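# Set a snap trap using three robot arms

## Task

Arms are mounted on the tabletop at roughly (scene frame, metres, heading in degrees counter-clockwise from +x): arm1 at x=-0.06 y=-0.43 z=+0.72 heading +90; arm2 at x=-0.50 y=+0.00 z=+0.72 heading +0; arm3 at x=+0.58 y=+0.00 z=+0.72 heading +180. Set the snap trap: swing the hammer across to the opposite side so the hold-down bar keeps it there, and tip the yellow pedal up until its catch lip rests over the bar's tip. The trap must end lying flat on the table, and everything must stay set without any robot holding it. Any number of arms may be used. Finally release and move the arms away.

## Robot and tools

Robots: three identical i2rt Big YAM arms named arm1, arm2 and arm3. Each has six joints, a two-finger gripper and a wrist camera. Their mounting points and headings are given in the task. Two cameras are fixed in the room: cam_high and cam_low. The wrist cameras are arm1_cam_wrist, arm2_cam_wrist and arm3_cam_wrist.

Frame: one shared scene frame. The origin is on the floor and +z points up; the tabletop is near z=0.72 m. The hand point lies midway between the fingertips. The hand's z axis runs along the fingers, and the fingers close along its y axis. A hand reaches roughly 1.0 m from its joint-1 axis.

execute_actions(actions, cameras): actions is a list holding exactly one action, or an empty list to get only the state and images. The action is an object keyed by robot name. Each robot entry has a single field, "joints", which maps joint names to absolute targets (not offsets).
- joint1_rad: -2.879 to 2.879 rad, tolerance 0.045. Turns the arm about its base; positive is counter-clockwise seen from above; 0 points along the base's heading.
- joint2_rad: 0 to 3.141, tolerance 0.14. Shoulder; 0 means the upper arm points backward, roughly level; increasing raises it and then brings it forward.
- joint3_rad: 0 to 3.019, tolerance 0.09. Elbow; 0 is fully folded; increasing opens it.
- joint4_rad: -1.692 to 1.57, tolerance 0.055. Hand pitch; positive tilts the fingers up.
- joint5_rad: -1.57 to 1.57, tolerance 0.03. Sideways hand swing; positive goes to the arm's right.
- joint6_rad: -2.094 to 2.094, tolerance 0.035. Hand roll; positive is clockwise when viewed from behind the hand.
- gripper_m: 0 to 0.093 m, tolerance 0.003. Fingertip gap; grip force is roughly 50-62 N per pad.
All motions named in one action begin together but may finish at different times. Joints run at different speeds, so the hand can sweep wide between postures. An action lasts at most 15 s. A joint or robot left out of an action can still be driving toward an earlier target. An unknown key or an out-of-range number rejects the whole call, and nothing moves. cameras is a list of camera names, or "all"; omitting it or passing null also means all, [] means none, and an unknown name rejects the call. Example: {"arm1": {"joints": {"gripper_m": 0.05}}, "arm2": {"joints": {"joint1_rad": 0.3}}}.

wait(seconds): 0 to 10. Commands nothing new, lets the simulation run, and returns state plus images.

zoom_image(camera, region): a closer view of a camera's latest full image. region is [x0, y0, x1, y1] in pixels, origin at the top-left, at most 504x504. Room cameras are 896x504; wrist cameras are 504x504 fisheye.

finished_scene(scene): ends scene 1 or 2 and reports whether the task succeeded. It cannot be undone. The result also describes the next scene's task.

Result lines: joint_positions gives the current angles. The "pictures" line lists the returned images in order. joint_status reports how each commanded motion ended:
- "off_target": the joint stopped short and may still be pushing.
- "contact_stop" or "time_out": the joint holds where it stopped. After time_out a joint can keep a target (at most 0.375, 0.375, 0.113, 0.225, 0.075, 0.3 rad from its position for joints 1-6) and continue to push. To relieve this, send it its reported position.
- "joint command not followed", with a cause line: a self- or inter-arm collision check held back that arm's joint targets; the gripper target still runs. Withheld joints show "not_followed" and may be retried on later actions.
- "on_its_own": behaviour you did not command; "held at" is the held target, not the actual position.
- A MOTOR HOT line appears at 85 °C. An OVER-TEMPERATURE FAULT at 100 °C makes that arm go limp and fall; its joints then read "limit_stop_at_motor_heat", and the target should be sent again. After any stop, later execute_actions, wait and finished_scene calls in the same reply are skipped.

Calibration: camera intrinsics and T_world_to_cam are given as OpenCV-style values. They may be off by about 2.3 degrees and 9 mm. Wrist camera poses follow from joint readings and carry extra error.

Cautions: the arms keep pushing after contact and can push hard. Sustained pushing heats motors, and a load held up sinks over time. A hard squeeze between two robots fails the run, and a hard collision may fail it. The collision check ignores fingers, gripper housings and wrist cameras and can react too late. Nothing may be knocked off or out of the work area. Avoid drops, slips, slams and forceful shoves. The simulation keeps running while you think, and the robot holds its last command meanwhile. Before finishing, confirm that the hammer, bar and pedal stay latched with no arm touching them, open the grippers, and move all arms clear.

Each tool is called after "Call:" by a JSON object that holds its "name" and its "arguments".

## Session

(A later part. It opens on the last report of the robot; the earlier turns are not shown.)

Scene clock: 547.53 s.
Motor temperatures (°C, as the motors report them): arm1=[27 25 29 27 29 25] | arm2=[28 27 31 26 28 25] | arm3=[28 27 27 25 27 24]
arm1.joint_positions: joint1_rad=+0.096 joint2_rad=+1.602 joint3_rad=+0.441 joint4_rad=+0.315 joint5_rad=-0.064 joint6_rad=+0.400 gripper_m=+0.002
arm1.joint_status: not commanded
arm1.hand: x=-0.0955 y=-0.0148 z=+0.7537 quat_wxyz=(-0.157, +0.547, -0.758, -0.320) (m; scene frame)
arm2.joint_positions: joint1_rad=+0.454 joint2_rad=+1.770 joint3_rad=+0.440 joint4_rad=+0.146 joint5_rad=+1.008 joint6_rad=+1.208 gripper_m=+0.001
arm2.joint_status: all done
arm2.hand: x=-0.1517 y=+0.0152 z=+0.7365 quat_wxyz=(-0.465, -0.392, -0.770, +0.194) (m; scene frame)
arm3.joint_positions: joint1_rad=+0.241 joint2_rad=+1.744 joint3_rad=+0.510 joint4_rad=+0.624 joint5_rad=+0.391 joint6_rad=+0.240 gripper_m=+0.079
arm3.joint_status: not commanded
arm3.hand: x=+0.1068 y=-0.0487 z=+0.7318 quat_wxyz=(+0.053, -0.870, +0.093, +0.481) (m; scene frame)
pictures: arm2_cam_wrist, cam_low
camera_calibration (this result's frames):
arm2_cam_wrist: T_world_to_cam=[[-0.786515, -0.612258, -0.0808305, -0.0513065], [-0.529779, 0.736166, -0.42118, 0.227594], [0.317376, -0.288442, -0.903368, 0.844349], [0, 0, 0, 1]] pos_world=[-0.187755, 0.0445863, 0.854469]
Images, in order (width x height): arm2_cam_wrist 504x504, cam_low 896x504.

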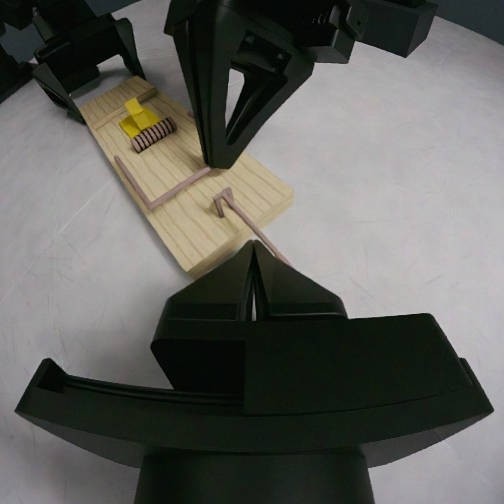

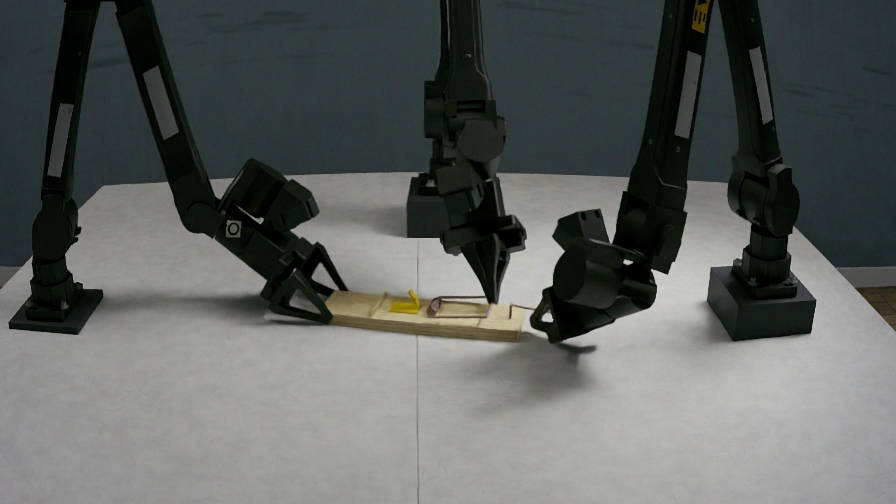

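Call:
{"name": "execute_actions", "arguments": {"actions": [{"arm2":{"joints":{"joint1_rad":0.55}}}], "cameras": []}}

Call:
{"name": "execute_actions", "arguments": {"actions": [{"arm2":{"joints":{"joint2_rad":1.82,"joint3_rad":0.545,"joint4_rad":-0.11,"joint6_rad":1.67}}}], "cameras": ["cam_low","arm2_cam_wrist"]}}

Scene clock: 560.93 s.
Motor temperatures (°C, as the motors report them): arm1=[27 25 29 27 29 25] | arm2=[28 27 31 26 28 25] | arm3=[28 27 27 25 27 24]
arm1.joint_positions: joint1_rad=+0.096 joint2_rad=+1.602 joint3_rad=+0.441 joint4_rad=+0.315 joint5_rad=-0.064 joint6_rad=+0.400 gripper_m=+0.002
arm1.joint_status: not commanded
arm1.hand: x=-0.0955 y=-0.0148 z=+0.7537 quat_wxyz=(-0.157, +0.547, -0.758, -0.320) (m; scene frame)
arm2.joint_positions: joint1_rad=+0.552 joint2_rad=+1.770 joint3_rad=+0.439 joint4_rad=+0.146 joint5_rad=+1.017 joint6_rad=+1.208 gripper_m=+0.001
arm2.joint_status: all done
arm2.hand: x=-0.1554 y=+0.0480 z=+0.7373 quat_wxyz=(-0.475, -0.354, -0.786, +0.174) (m; scene frame)
arm3.joint_positions: joint1_rad=+0.241 joint2_rad=+1.744 joint3_rad=+0.510 joint4_rad=+0.624 joint5_rad=+0.391 joint6_rad=+0.241 gripper_m=+0.079
arm3.joint_status: not commanded
arm3.hand: x=+0.1068 y=-0.0487 z=+0.7318 quat_wxyz=(+0.053, -0.870, +0.093, +0.481) (m; scene frame)
pictures: none
No camera images: the call's "cameras" was empty. Leave "cameras" out to get every camera's image.

Scene clock: 562.40 s.
Motor temperatures (°C, as the motors report them): arm1=[27 25 29 27 29 25] | arm2=[28 27 31 26 28 25] | arm3=[28 27 27 25 27 24]
arm1.joint_positions: joint1_rad=+0.096 joint2_rad=+1.602 joint3_rad=+0.441 joint4_rad=+0.315 joint5_rad=-0.064 joint6_rad=+0.400 gripper_m=+0.002
arm1.joint_status: not commanded
arm1.hand: x=-0.0955 y=-0.0148 z=+0.7537 quat_wxyz=(-0.157, +0.547, -0.758, -0.320) (m; scene frame)
arm2.joint_positions: joint1_rad=+0.552 joint2_rad=+1.804 joint3_rad=+0.541 joint4_rad=-0.099 joint5_rad=+1.020 joint6_rad=+1.653 gripper_m=+0.001
arm2.joint_status: all done
arm2.hand: x=-0.1476 y=+0.0527 z=+0.7311 quat_wxyz=(-0.475, -0.487, -0.720, +0.137) (m; scene frame)
arm3.joint_positions: joint1_rad=+0.241 joint2_rad=+1.744 joint3_rad=+0.510 joint4_rad=+0.624 joint5_rad=+0.391 joint6_rad=+0.241 gripper_m=+0.079
arm3.joint_status: not commanded
arm3.hand: x=+0.1068 y=-0.0487 z=+0.7318 quat_wxyz=(+0.053, -0.870, +0.093, +0.481) (m; scene frame)
pictures: arm2_cam_wrist, cam_low
camera_calibration (this result's frames):
arm2_cam_wrist: T_world_to_cam=[[-0.831191, -0.480291, -0.280077, 0.106532], [-0.369381, 0.853536, -0.367469, 0.178114], [0.415548, -0.201982, -0.886862, 0.846863], [0, 0, 0, 1]] pos_world=[-0.197572, 0.0701907, 0.846339]
Images, in order (width x height): arm2_cam_wrist 504x504, cam_low 896x504.

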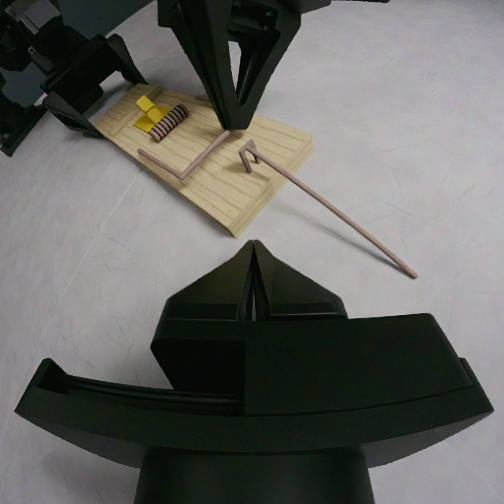

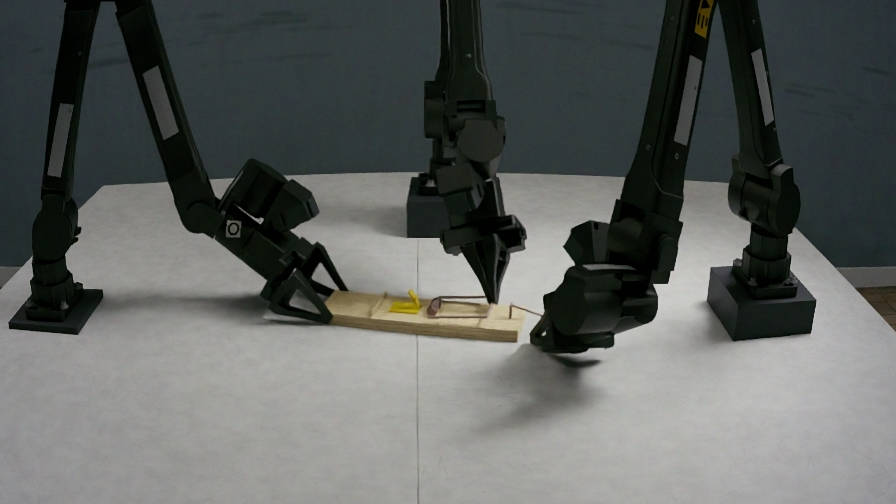

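Call:
{"name": "execute_actions", "arguments": {"actions": [{"arm2":{"joints":{"joint1_rad":0.40,"joint4_rad":-0.155}}}], "cameras": ["cam_low","arm2_cam_wrist"]}}

Scene clock: 569.10 s.
Motor temperatures (°C, as the motors report them): arm1=[27 25 29 27 29 25] | arm2=[28 27 30 26 28 25] | arm3=[28 27 27 25 27 24]
arm1.joint_positions: joint1_rad=+0.096 joint2_rad=+1.603 joint3_rad=+0.441 joint4_rad=+0.315 joint5_rad=-0.064 joint6_rad=+0.400 gripper_m=+0.002
arm1.joint_status: not commanded
arm1.hand: x=-0.0955 y=-0.0148 z=+0.7535 quat_wxyz=(-0.157, +0.547, -0.758, -0.320) (m; scene frame)
arm2.joint_positions: joint1_rad=+0.422 joint2_rad=+1.804 joint3_rad=+0.547 joint4_rad=-0.141 joint5_rad=+1.015 joint6_rad=+1.655 gripper_m=+0.001
arm2.joint_status: all done
arm2.hand: x=-0.1470 y=+0.0054 z=+0.7303 quat_wxyz=(-0.457, -0.528, -0.693, +0.180) (m; scene frame)
arm3.joint_positions: joint1_rad=+0.241 joint2_rad=+1.743 joint3_rad=+0.509 joint4_rad=+0.624 joint5_rad=+0.392 joint6_rad=+0.237 gripper_m=+0.079
arm3.joint_status: not commanded
arm3.hand: x=+0.1070 y=-0.0485 z=+0.7319 quat_wxyz=(+0.054, -0.870, +0.092, +0.481) (m; scene frame)
pictures: arm2_cam_wrist, cam_low
camera_calibration (this result's frames):
arm2_cam_wrist: T_world_to_cam=[[-0.895037, -0.371162, -0.24728, 0.0501765], [-0.267241, 0.890218, -0.368911, 0.234266], [0.357058, -0.264105, -0.895967, 0.834768], [0, 0, 0, 1]] pos_world=[-0.190546, 0.0305427, 0.846755]
Images, in order (width x height): arm2_cam_wrist 504x504, cam_low 896x504.

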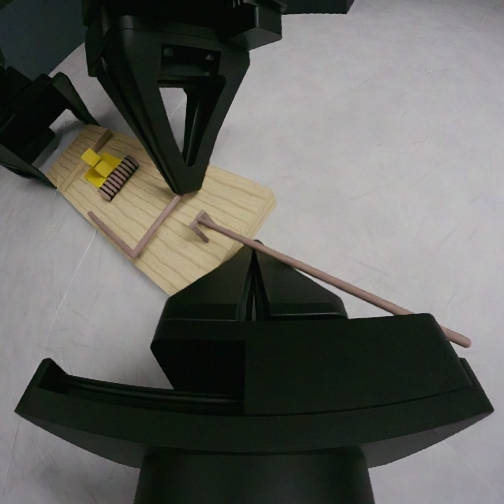

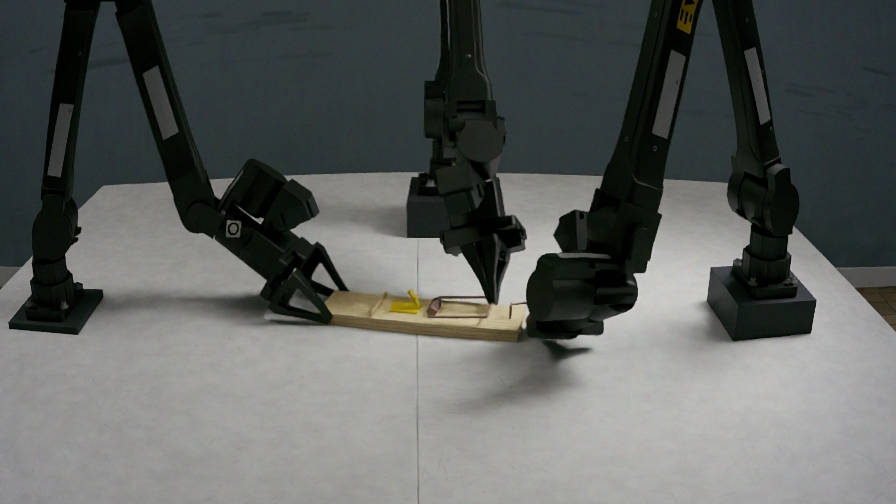

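Call:
{"name": "execute_actions", "arguments": {"actions": [{"arm2":{"joints":{"joint1_rad":0.42,"joint2_rad":1.70,"joint3_rad":0.535,"joint4_rad":-0.25}}}], "cameras": ["cam_low","arm2_cam_wrist","cam_high"]}}

Scene clock: 576.93 s.
Motor temperatures (°C, as the motors report them): arm1=[27 25 29 27 29 25] | arm2=[28 27 30 26 28 25] | arm3=[28 27 27 25 27 24]
arm1.joint_positions: joint1_rad=+0.096 joint2_rad=+1.603 joint3_rad=+0.441 joint4_rad=+0.316 joint5_rad=-0.064 joint6_rad=+0.400 gripper_m=+0.002
arm1.joint_status: not commanded
arm1.hand: x=-0.0954 y=-0.0147 z=+0.7536 quat_wxyz=(-0.157, +0.547, -0.758, -0.320) (m; scene frame)
arm2.joint_positions: joint1_rad=+0.429 joint2_rad=+1.695 joint3_rad=+0.539 joint4_rad=-0.240 joint5_rad=+1.017 joint6_rad=+1.655 gripper_m=+0.001
arm2.joint_status: all done
arm2.hand: x=-0.1493 y=+0.0069 z=+0.7591 quat_wxyz=(-0.459, -0.525, -0.694, +0.178) (m; scene frame)
arm3.joint_positions: joint1_rad=+0.241 joint2_rad=+1.743 joint3_rad=+0.509 joint4_rad=+0.624 joint5_rad=+0.392 joint6_rad=+0.240 gripper_m=+0.079
arm3.joint_status: not commanded
arm3.hand: x=+0.1070 y=-0.0485 z=+0.7319 quat_wxyz=(+0.053, -0.870, +0.093, +0.481) (m; scene frame)
pictures: arm2_cam_wrist, cam_high, cam_low
camera_calibration (this result's frames):
arm2_cam_wrist: T_world_to_cam=[[-0.891489, -0.377856, -0.249945, 0.05845], [-0.272467, 0.887951, -0.370546, 0.2434], [0.361952, -0.262236, -0.894552, 0.861371], [0, 0, 0, 1]] pos_world=[-0.193349, 0.0318402, 0.875341]
Images, in order (width x height): arm2_cam_wrist 504x504, cam_high 896x504, cam_low 896x504.

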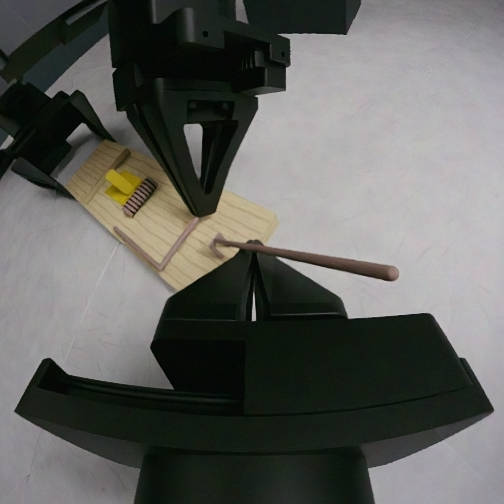

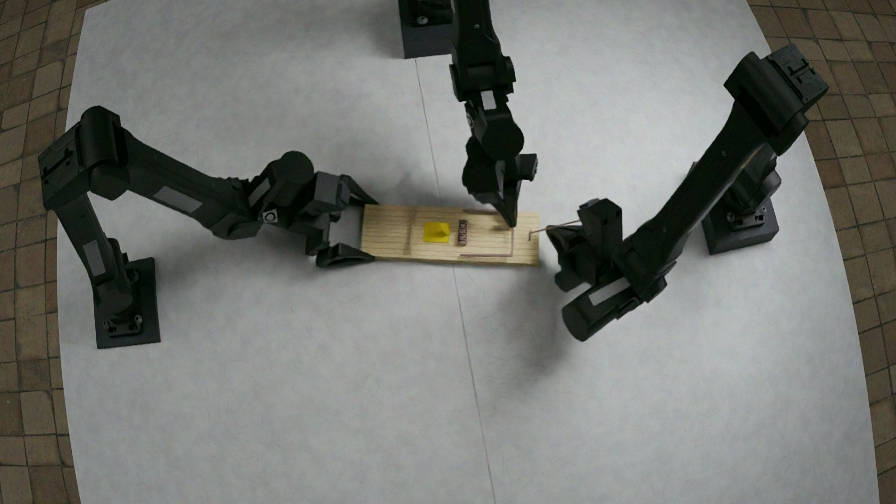

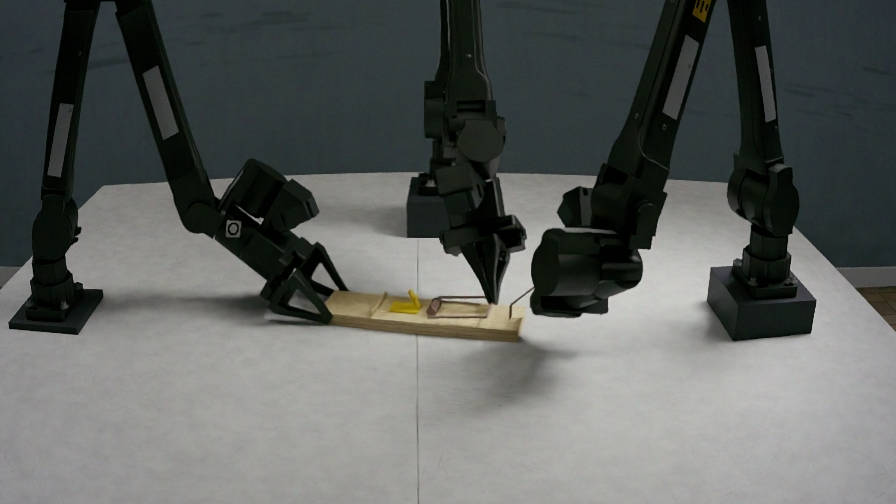

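Call:
{"name": "execute_actions", "arguments": {"actions": [{"arm2":{"joints":{"joint1_rad":0.39,"joint2_rad":1.63,"joint3_rad":0.55,"joint4_rad":-0.31}}}], "cameras": ["cam_low","arm2_cam_wrist"]}}

Call:
{"name": "execute_actions", "arguments": {"actions": [{"arm2":{"joints":{"joint1_rad":0.355,"joint2_rad":1.65,"joint3_rad":0.62,"joint4_rad":-0.36}}}], "cameras": ["cam_low","arm2_cam_wrist","cam_high"]}}

Scene clock: 587.40 s.
Motor temperatures (°C, as the motors report them): arm1=[27 25 29 27 29 25] | arm2=[28 27 30 26 28 25] | arm3=[28 27 27 25 27 24]
arm1.joint_positions: joint1_rad=+0.096 joint2_rad=+1.603 joint3_rad=+0.441 joint4_rad=+0.316 joint5_rad=-0.064 joint6_rad=+0.400 gripper_m=+0.002
arm1.joint_status: not commanded
arm1.hand: x=-0.0954 y=-0.0147 z=+0.7536 quat_wxyz=(-0.157, +0.547, -0.758, -0.320) (m; scene frame)
arm2.joint_positions: joint1_rad=+0.394 joint2_rad=+1.631 joint3_rad=+0.539 joint4_rad=-0.300 joint5_rad=+1.018 joint6_rad=+1.655 gripper_m=+0.001
arm2.joint_status: all done
arm2.hand: x=-0.1500 y=-0.0057 z=+0.7767 quat_wxyz=(-0.457, -0.538, -0.684, +0.184) (m; scene frame)
arm3.joint_positions: joint1_rad=+0.241 joint2_rad=+1.743 joint3_rad=+0.509 joint4_rad=+0.624 joint5_rad=+0.392 joint6_rad=+0.240 gripper_m=+0.079
arm3.joint_status: not commanded
arm3.hand: x=+0.1070 y=-0.0485 z=+0.7319 quat_wxyz=(+0.053, -0.870, +0.093, +0.481) (m; scene frame)
pictures: arm2_cam_wrist, cam_low
camera_calibration (this result's frames):
arm2_cam_wrist: T_world_to_cam=[[-0.902968, -0.345944, -0.254895, 0.0598035], [-0.239275, 0.897502, -0.370455, 0.265898], [0.356926, -0.273519, -0.893191, 0.87223], [0, 0, 0, 1]] pos_world=[-0.193698, 0.020616, 0.892815]
Images, in order (width x height): arm2_cam_wrist 504x504, cam_low 896x504.

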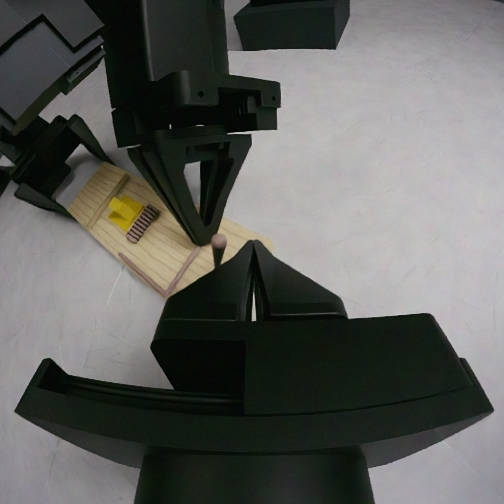

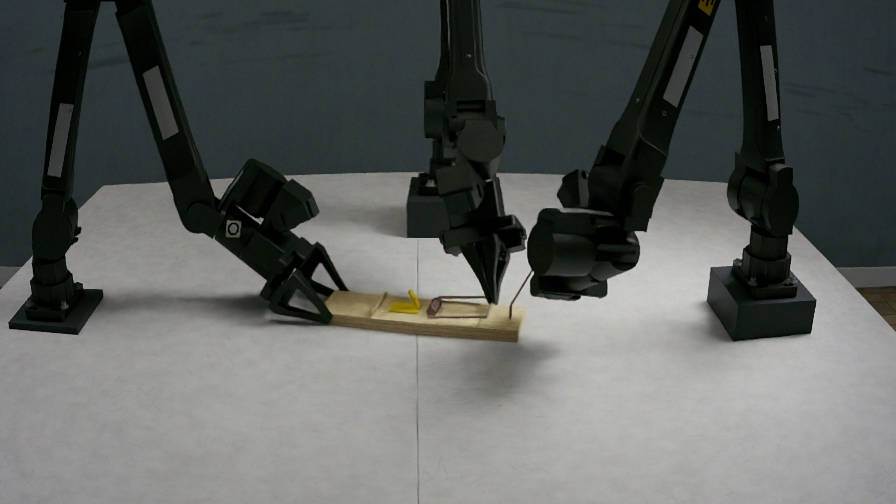

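Scene clock: 588.20 s.
Motor temperatures (°C, as the motors report them): arm1=[27 25 29 27 29 25] | arm2=[28 27 30 26 28 25] | arm3=[28 27 27 25 27 24]
arm1.joint_positions: joint1_rad=+0.096 joint2_rad=+1.603 joint3_rad=+0.441 joint4_rad=+0.316 joint5_rad=-0.064 joint6_rad=+0.400 gripper_m=+0.002
arm1.joint_status: not commanded
arm1.hand: x=-0.0954 y=-0.0147 z=+0.7536 quat_wxyz=(-0.157, +0.547, -0.758, -0.320) (m; scene frame)
arm2.joint_positions: joint1_rad=+0.359 joint2_rad=+1.631 joint3_rad=+0.603 joint4_rad=-0.349 joint5_rad=+1.018 joint6_rad=+1.655 gripper_m=+0.001
arm2.joint_status: all done
arm2.hand: x=-0.1284 y=-0.0091 z=+0.7889 quat_wxyz=(-0.457, -0.553, -0.672, +0.187) (m; scene frame)
arm3.joint_positions: joint1_rad=+0.241 joint2_rad=+1.743 joint3_rad=+0.509 joint4_rad=+0.624 joint5_rad=+0.392 joint6_rad=+0.240 gripper_m=+0.079
arm3.joint_status: not commanded
arm3.hand: x=+0.1070 y=-0.0485 z=+0.7319 quat_wxyz=(+0.053, -0.870, +0.093, +0.481) (m; scene frame)
pictures: arm2_cam_wrist, cam_high, cam_low
camera_calibration (this result's frames):
arm2_cam_wrist: T_world_to_cam=[[-0.911134, -0.312824, -0.268282, 0.0909975], [-0.202884, 0.907133, -0.36871, 0.282018], [0.358709, -0.281514, -0.889987, 0.872099], [0, 0, 0, 1]] pos_world=[-0.172702, 0.0181467, 0.904553]
Images, in order (width x height): arm2_cam_wrist 504x504, cam_high 896x504, cam_low 896x504.

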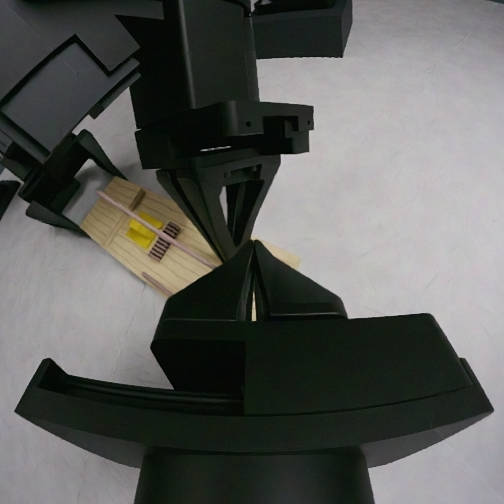

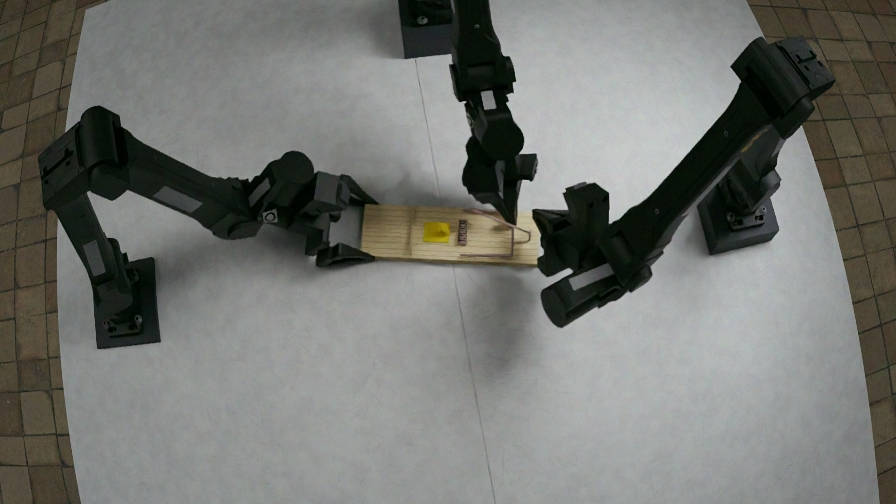

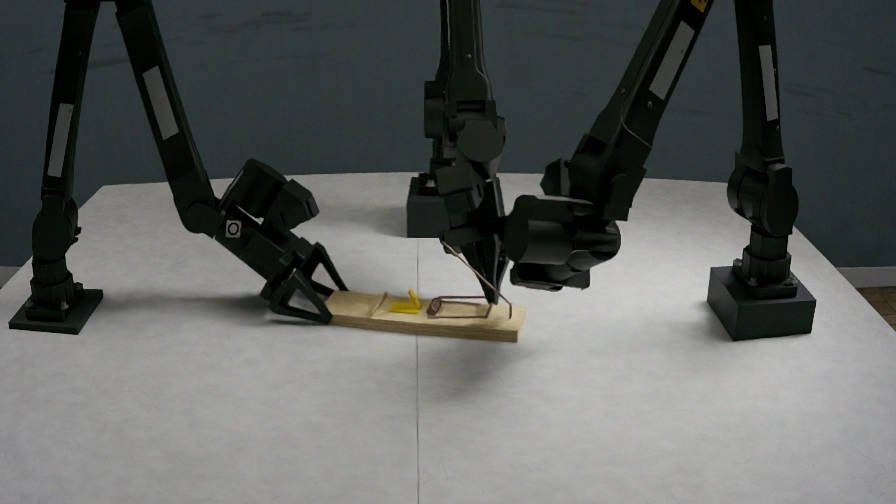

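Flipped over. Arm2 backs off; arm3 releases and lifts.

Call:
{"name": "execute_actions", "arguments": {"actions": [{"arm2":{"joints":{"joint1_rad":0.6,"joint2_rad":1.45}},"arm3":{"joints":{"joint2_rad":1.745,"joint3_rad":0.51,"joint4_rad":0.624,"joint1_rad":0.241,"gripper_m":0.093}}}], "cameras": ["cam_low","arm1_cam_wrist","arm3_cam_wrist"]}}

Call:
{"name": "zoom_image", "arguments": {"camera": "cam_low", "region": [360, 230, 540, 350]}}

Scene clock: 596.27 s.
Motor temperatures (°C, as the motors report them): arm1=[27 25 29 27 29 25] | arm2=[28 27 31 26 28 25] | arm3=[28 27 27 25 27 24]
arm1.joint_positions: joint1_rad=+0.096 joint2_rad=+1.604 joint3_rad=+0.441 joint4_rad=+0.318 joint5_rad=-0.063 joint6_rad=+0.401 gripper_m=+0.002
arm1.joint_status: not commanded
arm1.hand: x=-0.0954 y=-0.0144 z=+0.7537 quat_wxyz=(-0.158, +0.546, -0.758, -0.320) (m; scene frame)
arm2.joint_positions: joint1_rad=+0.607 joint2_rad=+1.437 joint3_rad=+0.603 joint4_rad=-0.352 joint5_rad=+1.018 joint6_rad=+1.655 gripper_m=+0.001
arm2.joint_status: all done
arm2.hand: x=-0.1244 y=+0.0919 z=+0.8517 quat_wxyz=(-0.504, -0.500, -0.703, +0.051) (m; scene frame)
arm3.joint_positions: joint1_rad=+0.240 joint2_rad=+1.739 joint3_rad=+0.505 joint4_rad=+0.631 joint5_rad=+0.395 joint6_rad=+0.248 gripper_m=+0.093
arm3.joint_status: all done
arm3.hand: x=+0.1075 y=-0.0476 z=+0.7340 quat_wxyz=(+0.051, -0.868, +0.098, +0.484) (m; scene frame)
pictures: arm1_cam_wrist, arm3_cam_wrist, cam_low
camera_calibration (this result's frames):
arm1_cam_wrist: T_world_to_cam=[[0.927434, -0.210459, -0.30915, 0.321059], [-0.233055, -0.971735, -0.0376278, -0.00297272], [-0.292493, 0.106946, -0.950269, 0.815729], [0, 0, 0, 1]] pos_world=[-0.0598589, -0.0225581, 0.874306]
arm3_cam_wrist: T_world_to_cam=[[0.228146, 0.973623, 0.00284568, 0.0187431], [0.900373, -0.209868, -0.381161, 0.181977], [-0.370509, 0.0895225, -0.924504, 0.846086], [0, 0, 0, 1]] pos_world=[0.145359, -0.0558013, 0.85152]
Images, in order (width x height): arm1_cam_wrist 504x504, arm3_cam_wrist 504x504, cam_low 896x504.

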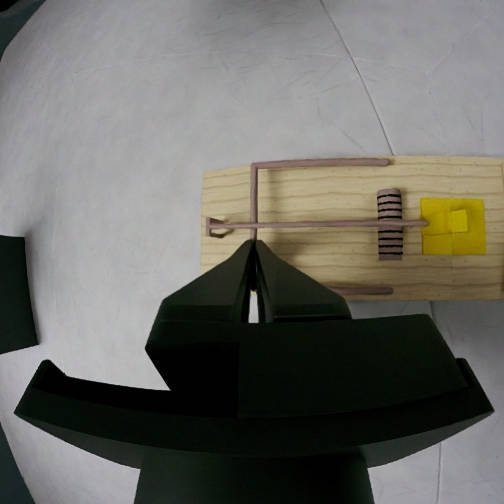

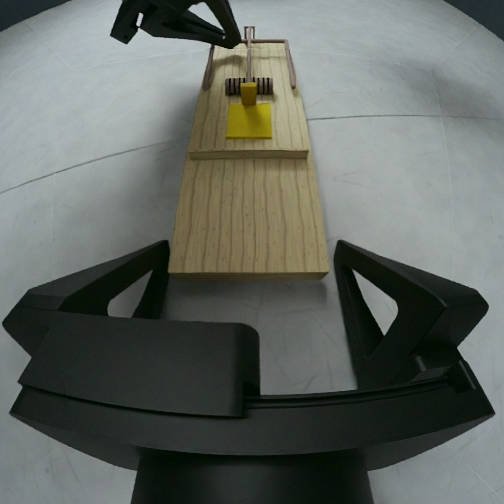

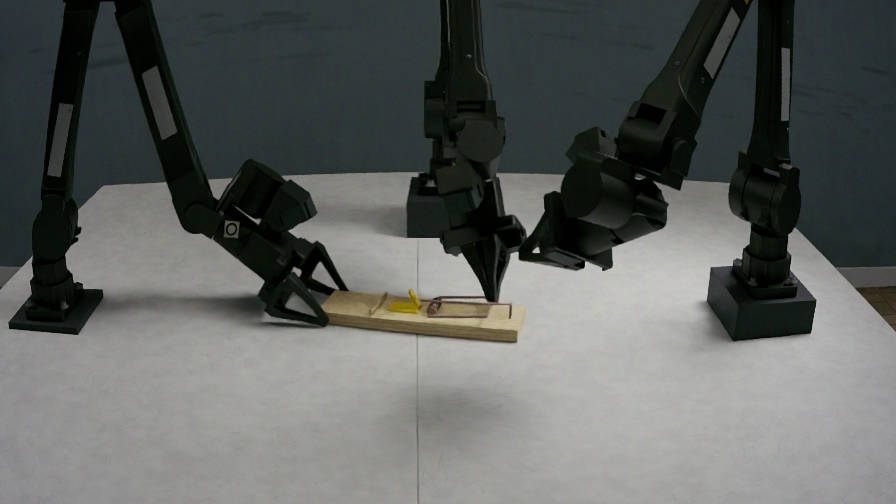

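Region (360, 230, 540, 350) of cam_low's 896x504 image, scaled by 2.800, with more detail than that image has.

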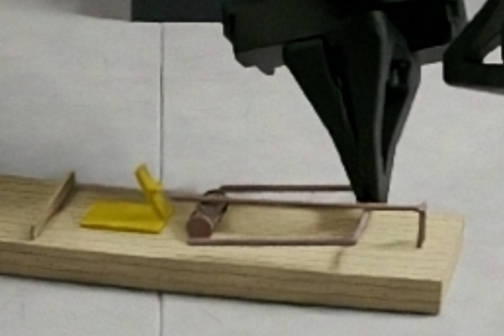

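Call:
{"name": "execute_actions", "arguments": {"actions": [{"arm3":{"joints":{"joint2_rad":1.64}},"arm2":{"joints":{"joint2_rad":1.0,"joint1_rad":0.8}}}], "cameras": []}}

Call:
{"name": "execute_actions", "arguments": {"actions": [{"arm3":{"joints":{"joint1_rad":0.18,"joint2_rad":1.71,"joint3_rad":0.70,"joint4_rad":0.40,"gripper_m":0.0}}}], "cameras": ["cam_low","arm1_cam_wrist","arm3_cam_wrist"]}}

Call:
{"name": "zoom_image", "arguments": {"camera": "cam_low", "region": [340, 230, 520, 350]}}

Scene clock: 611.50 s.
Motor temperatures (°C, as the motors report them): arm1=[27 25 29 27 29 25] | arm2=[28 27 32 26 28 25] | arm3=[28 27 27 25 27 24]
arm1.joint_positions: joint1_rad=+0.096 joint2_rad=+1.604 joint3_rad=+0.441 joint4_rad=+0.318 joint5_rad=-0.063 joint6_rad=+0.401 gripper_m=+0.002
arm1.joint_status: not commanded
arm1.hand: x=-0.0954 y=-0.0144 z=+0.7537 quat_wxyz=(-0.158, +0.546, -0.758, -0.320) (m; scene frame)
arm2.joint_positions: joint1_rad=+0.806 joint2_rad=+0.992 joint3_rad=+0.603 joint4_rad=-0.352 joint5_rad=+1.018 joint6_rad=+1.655 gripper_m=+0.001
arm2.joint_status: all done
arm2.hand: x=-0.1561 y=+0.1574 z=+1.0007 quat_wxyz=(-0.535, -0.500, -0.655, -0.185) (m; scene frame)
arm3.joint_positions: joint1_rad=+0.240 joint2_rad=+1.641 joint3_rad=+0.505 joint4_rad=+0.630 joint5_rad=+0.387 joint6_rad=+0.248 gripper_m=+0.093
arm3.joint_status: all done
arm3.hand: x=+0.0972 y=-0.0507 z=+0.7780 quat_wxyz=(+0.034, -0.845, +0.104, +0.523) (m; scene frame)
pictures: none
No camera images: the call's "cameras" was empty. Leave "cameras" out to get every camera's image.

Scene clock: 612.47 s.
Motor temperatures (°C, as the motors report them): arm1=[27 25 29 27 29 25] | arm2=[28 27 32 26 28 25] | arm3=[28 27 27 25 27 24]
arm1.joint_positions: joint1_rad=+0.096 joint2_rad=+1.604 joint3_rad=+0.441 joint4_rad=+0.320 joint5_rad=-0.063 joint6_rad=+0.402 gripper_m=+0.002
arm1.joint_status: not commanded
arm1.hand: x=-0.0953 y=-0.0141 z=+0.7538 quat_wxyz=(-0.158, +0.546, -0.758, -0.321) (m; scene frame)
arm2.joint_positions: joint1_rad=+0.806 joint2_rad=+0.992 joint3_rad=+0.603 joint4_rad=-0.352 joint5_rad=+1.018 joint6_rad=+1.655 gripper_m=+0.001
arm2.joint_status: not commanded
arm2.hand: x=-0.1561 y=+0.1574 z=+1.0007 quat_wxyz=(-0.535, -0.500, -0.655, -0.185) (m; scene frame)
arm3.joint_positions: joint1_rad=+0.188 joint2_rad=+1.710 joint3_rad=+0.674 joint4_rad=+0.409 joint5_rad=+0.387 joint6_rad=+0.248 gripper_m=+0.001
arm3.joint_status: all done
arm3.hand: x=+0.0517 y=-0.0338 z=+0.7643 quat_wxyz=(+0.064, -0.872, +0.117, +0.472) (m; scene frame)
pictures: arm1_cam_wrist, arm3_cam_wrist, cam_low
camera_calibration (this result's frames):
arm1_cam_wrist: T_world_to_cam=[[0.927162, -0.210787, -0.309742, 0.321515], [-0.233881, -0.971484, -0.0389676, -0.00172705], [-0.292695, 0.108572, -0.950022, 0.815593], [0, 0, 0, 1]] pos_world=[-0.0597805, -0.0224572, 0.874351]
arm3_cam_wrist: T_world_to_cam=[[0.272044, 0.962231, 0.0102003, 0.00968047], [0.899364, -0.250472, -0.35834, 0.227883], [-0.342251, 0.106658, -0.933536, 0.858143], [0, 0, 0, 1]] pos_world=[0.0861168, -0.0437644, 0.882667]
Images, in order (width x height): arm1_cam_wrist 504x504, arm3_cam_wrist 504x504, cam_low 896x504.

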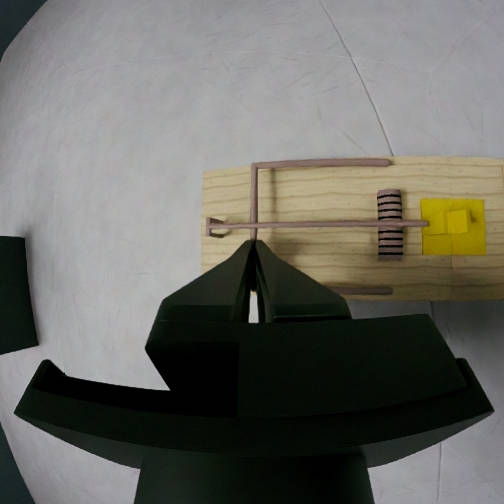

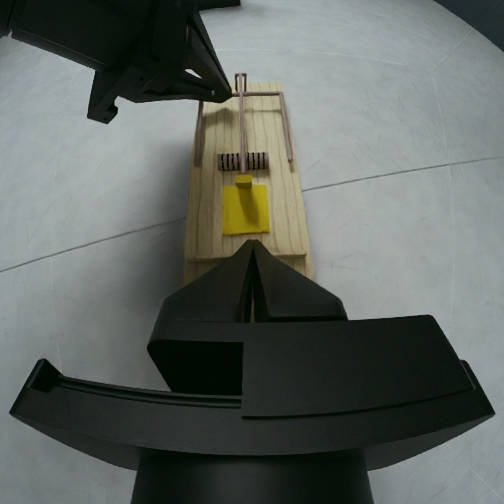

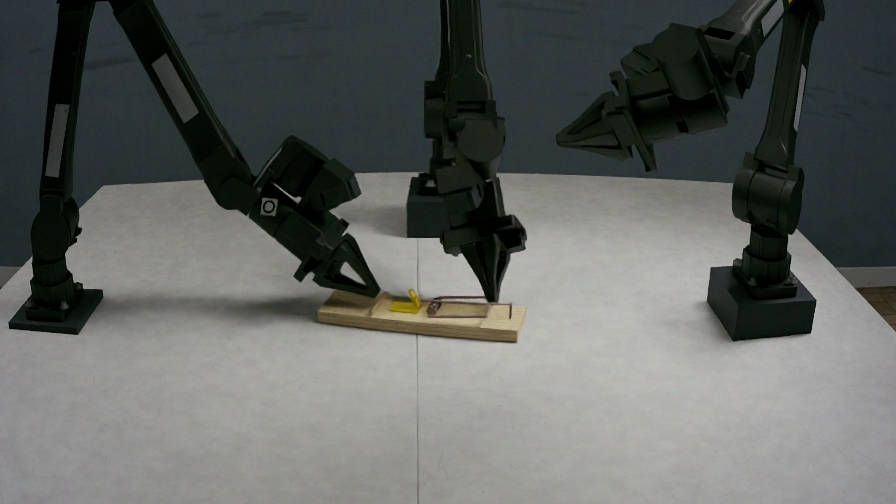

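Region (340, 230, 520, 350) of cam_low's 896x504 image, scaled by 2.800, with more detail than that image has.

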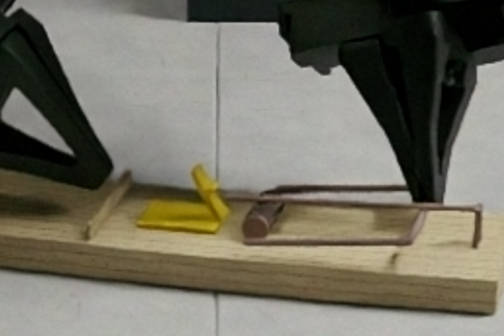

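Call:
{"name": "execute_actions", "arguments": {"actions": [{"arm3":{"joints":{"joint2_rad":1.70,"joint3_rad":0.905,"joint4_rad":-0.025,"joint6_rad":0.32}}}], "cameras": ["cam_low","cam_high","arm3_cam_wrist"]}}

Call:
{"name": "zoom_image", "arguments": {"camera": "cam_low", "region": [340, 230, 520, 350]}}

Scene clock: 629.37 s.
Motor temperatures (°C, as the motors report them): arm1=[27 25 29 27 29 25] | arm2=[28 27 33 26 28 25] | arm3=[28 27 28 25 27 24]
arm1.joint_positions: joint1_rad=+0.096 joint2_rad=+1.604 joint3_rad=+0.441 joint4_rad=+0.320 joint5_rad=-0.063 joint6_rad=+0.402 gripper_m=+0.002
arm1.joint_status: not commanded
arm1.hand: x=-0.0953 y=-0.0141 z=+0.7538 quat_wxyz=(-0.158, +0.546, -0.758, -0.321) (m; scene frame)
arm2.joint_positions: joint1_rad=+0.806 joint2_rad=+0.992 joint3_rad=+0.603 joint4_rad=-0.352 joint5_rad=+1.018 joint6_rad=+1.655 gripper_m=+0.001
arm2.joint_status: not commanded
arm2.hand: x=-0.1561 y=+0.1574 z=+1.0007 quat_wxyz=(-0.535, -0.500, -0.655, -0.185) (m; scene frame)
arm3.joint_positions: joint1_rad=+0.188 joint2_rad=+1.708 joint3_rad=+0.878 joint4_rad=-0.015 joint5_rad=+0.387 joint6_rad=+0.308 gripper_m=+0.001
arm3.joint_status: all done
arm3.hand: x=+0.0240 y=-0.0389 z=+0.7740 quat_wxyz=(+0.082, -0.912, +0.126, +0.381) (m; scene frame)
pictures: arm3_cam_wrist, cam_high, cam_low
camera_calibration (this result's frames):
arm3_cam_wrist: T_world_to_cam=[[0.297849, 0.952511, 0.0633135, -0.0200578], [0.943339, -0.28352, -0.172416, 0.10873], [-0.146278, 0.11108, -0.982987, 0.892034], [0, 0, 0, 1]] pos_world=[0.0338898, -0.0491549, 0.896875]
Images, in order (width x height): arm3_cam_wrist 504x504, cam_high 896x504, cam_low 896x504.

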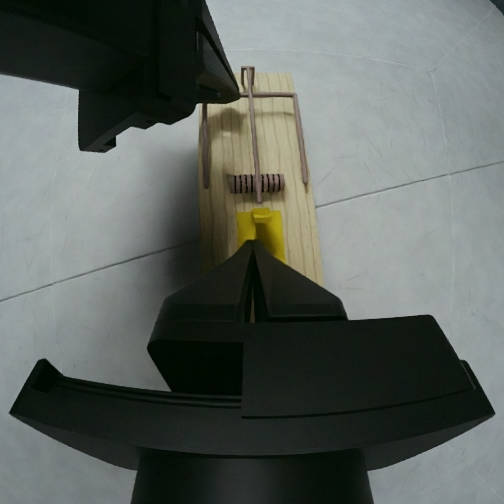

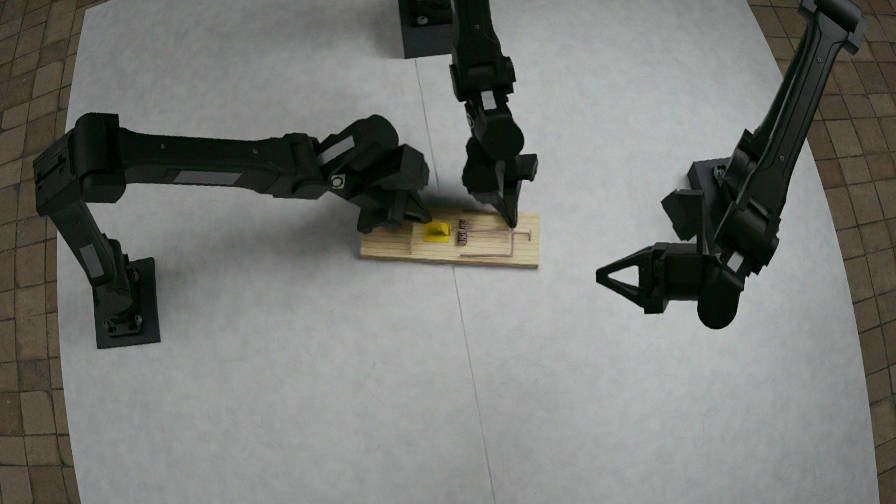

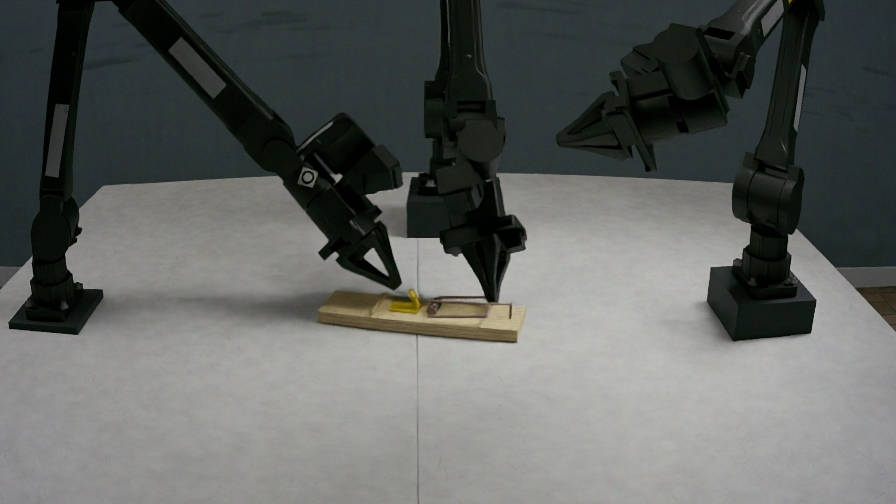

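Region (340, 230, 520, 350) of cam_low's 896x504 image, scaled by 2.800, with more detail than that image has.

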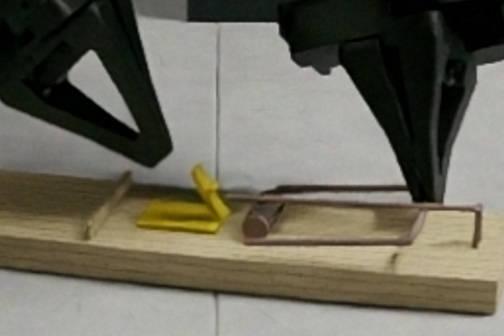

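Call:
{"name": "execute_actions", "arguments": {"actions": [{"arm3":{"joints":{"joint1_rad":0.158,"joint2_rad":1.755,"joint3_rad":0.925}}}], "cameras": ["cam_low","arm3_cam_wrist"]}}

Call:
{"name": "zoom_image", "arguments": {"camera": "cam_low", "region": [340, 230, 520, 350]}}

Scene clock: 638.13 s.
Motor temperatures (°C, as the motors report them): arm1=[27 25 28 27 28 25] | arm2=[28 27 34 26 28 25] | arm3=[28 28 29 25 27 24]
arm1.joint_positions: joint1_rad=+0.096 joint2_rad=+1.605 joint3_rad=+0.441 joint4_rad=+0.321 joint5_rad=-0.063 joint6_rad=+0.403 gripper_m=+0.002
arm1.joint_status: not commanded
arm1.hand: x=-0.0953 y=-0.0140 z=+0.7537 quat_wxyz=(-0.158, +0.545, -0.758, -0.321) (m; scene frame)
arm2.joint_positions: joint1_rad=+0.806 joint2_rad=+0.992 joint3_rad=+0.603 joint4_rad=-0.352 joint5_rad=+1.018 joint6_rad=+1.655 gripper_m=+0.001
arm2.joint_status: not commanded
arm2.hand: x=-0.1561 y=+0.1574 z=+1.0007 quat_wxyz=(-0.535, -0.500, -0.655, -0.185) (m; scene frame)
arm3.joint_positions: joint1_rad=+0.170 joint2_rad=+1.748 joint3_rad=+0.886 joint4_rad=-0.015 joint5_rad=+0.387 joint6_rad=+0.309 gripper_m=+0.001
arm3.joint_status: all done
arm3.hand: x=+0.0237 y=-0.0288 z=+0.7556 quat_wxyz=(+0.090, -0.917, +0.132, +0.366) (m; scene frame)
pictures: arm3_cam_wrist, cam_low
camera_calibration (this result's frames):
arm3_cam_wrist: T_world_to_cam=[[0.313503, 0.946328, 0.0786047, -0.0405176], [0.942876, -0.300394, -0.144043, 0.0868069], [-0.1127, 0.119272, -0.986445, 0.874869], [0, 0, 0, 1]] pos_world=[0.0294517, -0.0399284, 0.878698]
Images, in order (width x height): arm3_cam_wrist 504x504, cam_low 896x504.

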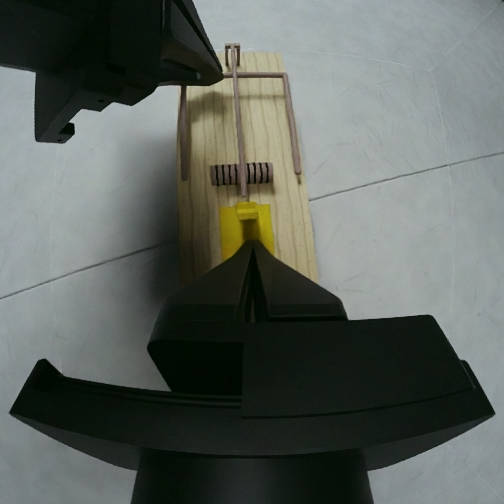

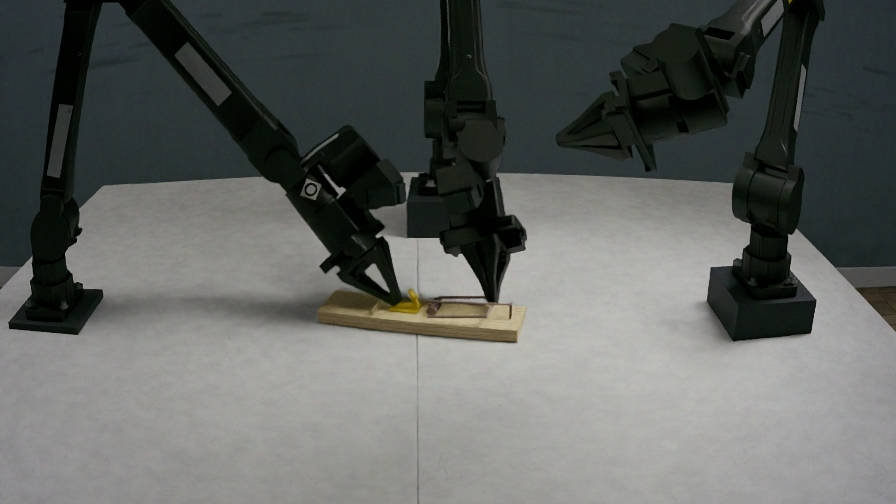

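Region (340, 230, 520, 350) of cam_low's 896x504 image, scaled by 2.800, with more detail than that image has.

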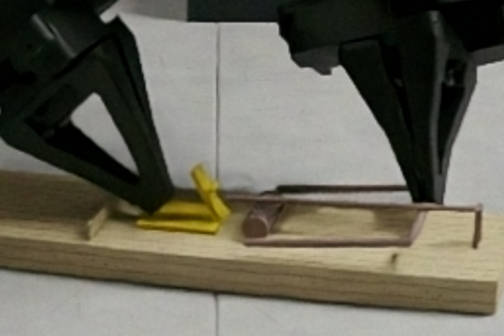

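Call:
{"name": "execute_actions", "arguments": {"actions": [{"arm3":{"joints":{"joint4_rad":0.075}}}], "cameras": ["cam_low","arm3_cam_wrist"]}}

Call:
{"name": "zoom_image", "arguments": {"camera": "cam_low", "region": [340, 230, 520, 350]}}

Scene clock: 647.77 s.
Motor temperatures (°C, as the motors report them): arm1=[27 25 28 27 28 25] | arm2=[28 27 34 26 28 25] | arm3=[28 28 29 25 27 24]
arm1.joint_positions: joint1_rad=+0.096 joint2_rad=+1.605 joint3_rad=+0.441 joint4_rad=+0.321 joint5_rad=-0.063 joint6_rad=+0.403 gripper_m=+0.002
arm1.joint_status: not commanded
arm1.hand: x=-0.0953 y=-0.0140 z=+0.7537 quat_wxyz=(-0.158, +0.545, -0.758, -0.321) (m; scene frame)
arm2.joint_positions: joint1_rad=+0.806 joint2_rad=+0.992 joint3_rad=+0.603 joint4_rad=-0.352 joint5_rad=+1.018 joint6_rad=+1.655 gripper_m=+0.001
arm2.joint_status: not commanded
arm2.hand: x=-0.1561 y=+0.1574 z=+1.0007 quat_wxyz=(-0.535, -0.500, -0.655, -0.185) (m; scene frame)
arm3.joint_positions: joint1_rad=+0.170 joint2_rad=+1.752 joint3_rad=+0.886 joint4_rad=+0.054 joint5_rad=+0.387 joint6_rad=+0.309 gripper_m=+0.001
arm3.joint_status: all done
arm3.hand: x=+0.0122 y=-0.0307 z=+0.7645 quat_wxyz=(+0.081, -0.905, +0.137, +0.395) (m; scene frame)
pictures: arm3_cam_wrist, cam_low
camera_calibration (this result's frames):
arm3_cam_wrist: T_world_to_cam=[[0.318247, 0.946822, 0.0474055, -0.0119892], [0.931504, -0.303026, -0.201186, 0.14211], [-0.176122, 0.108185, -0.978405, 0.876817], [0, 0, 0, 1]] pos_world=[0.0258662, -0.040444, 0.887041]
Images, in order (width x height): arm3_cam_wrist 504x504, cam_low 896x504.

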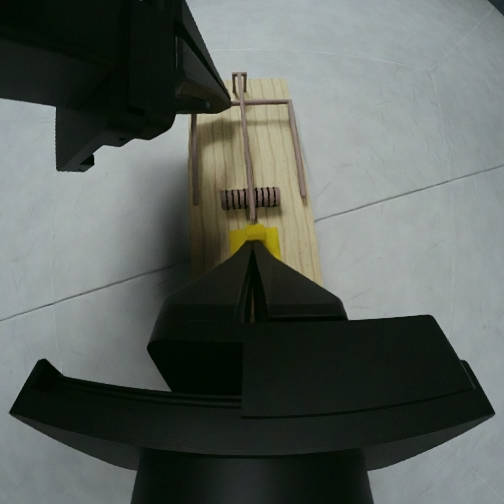

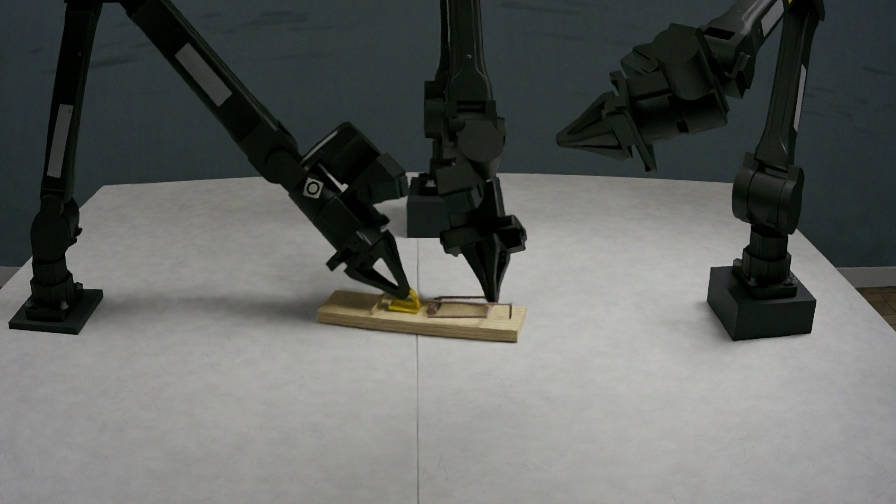

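Region (340, 230, 520, 350) of cam_low's 896x504 image, scaled by 2.800, with more detail than that image has.

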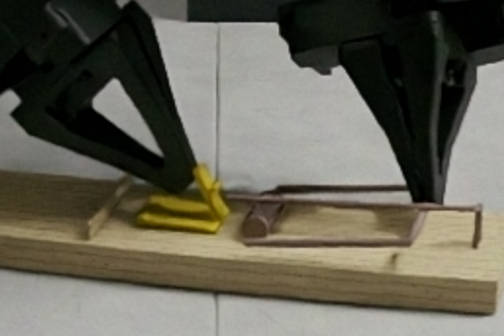

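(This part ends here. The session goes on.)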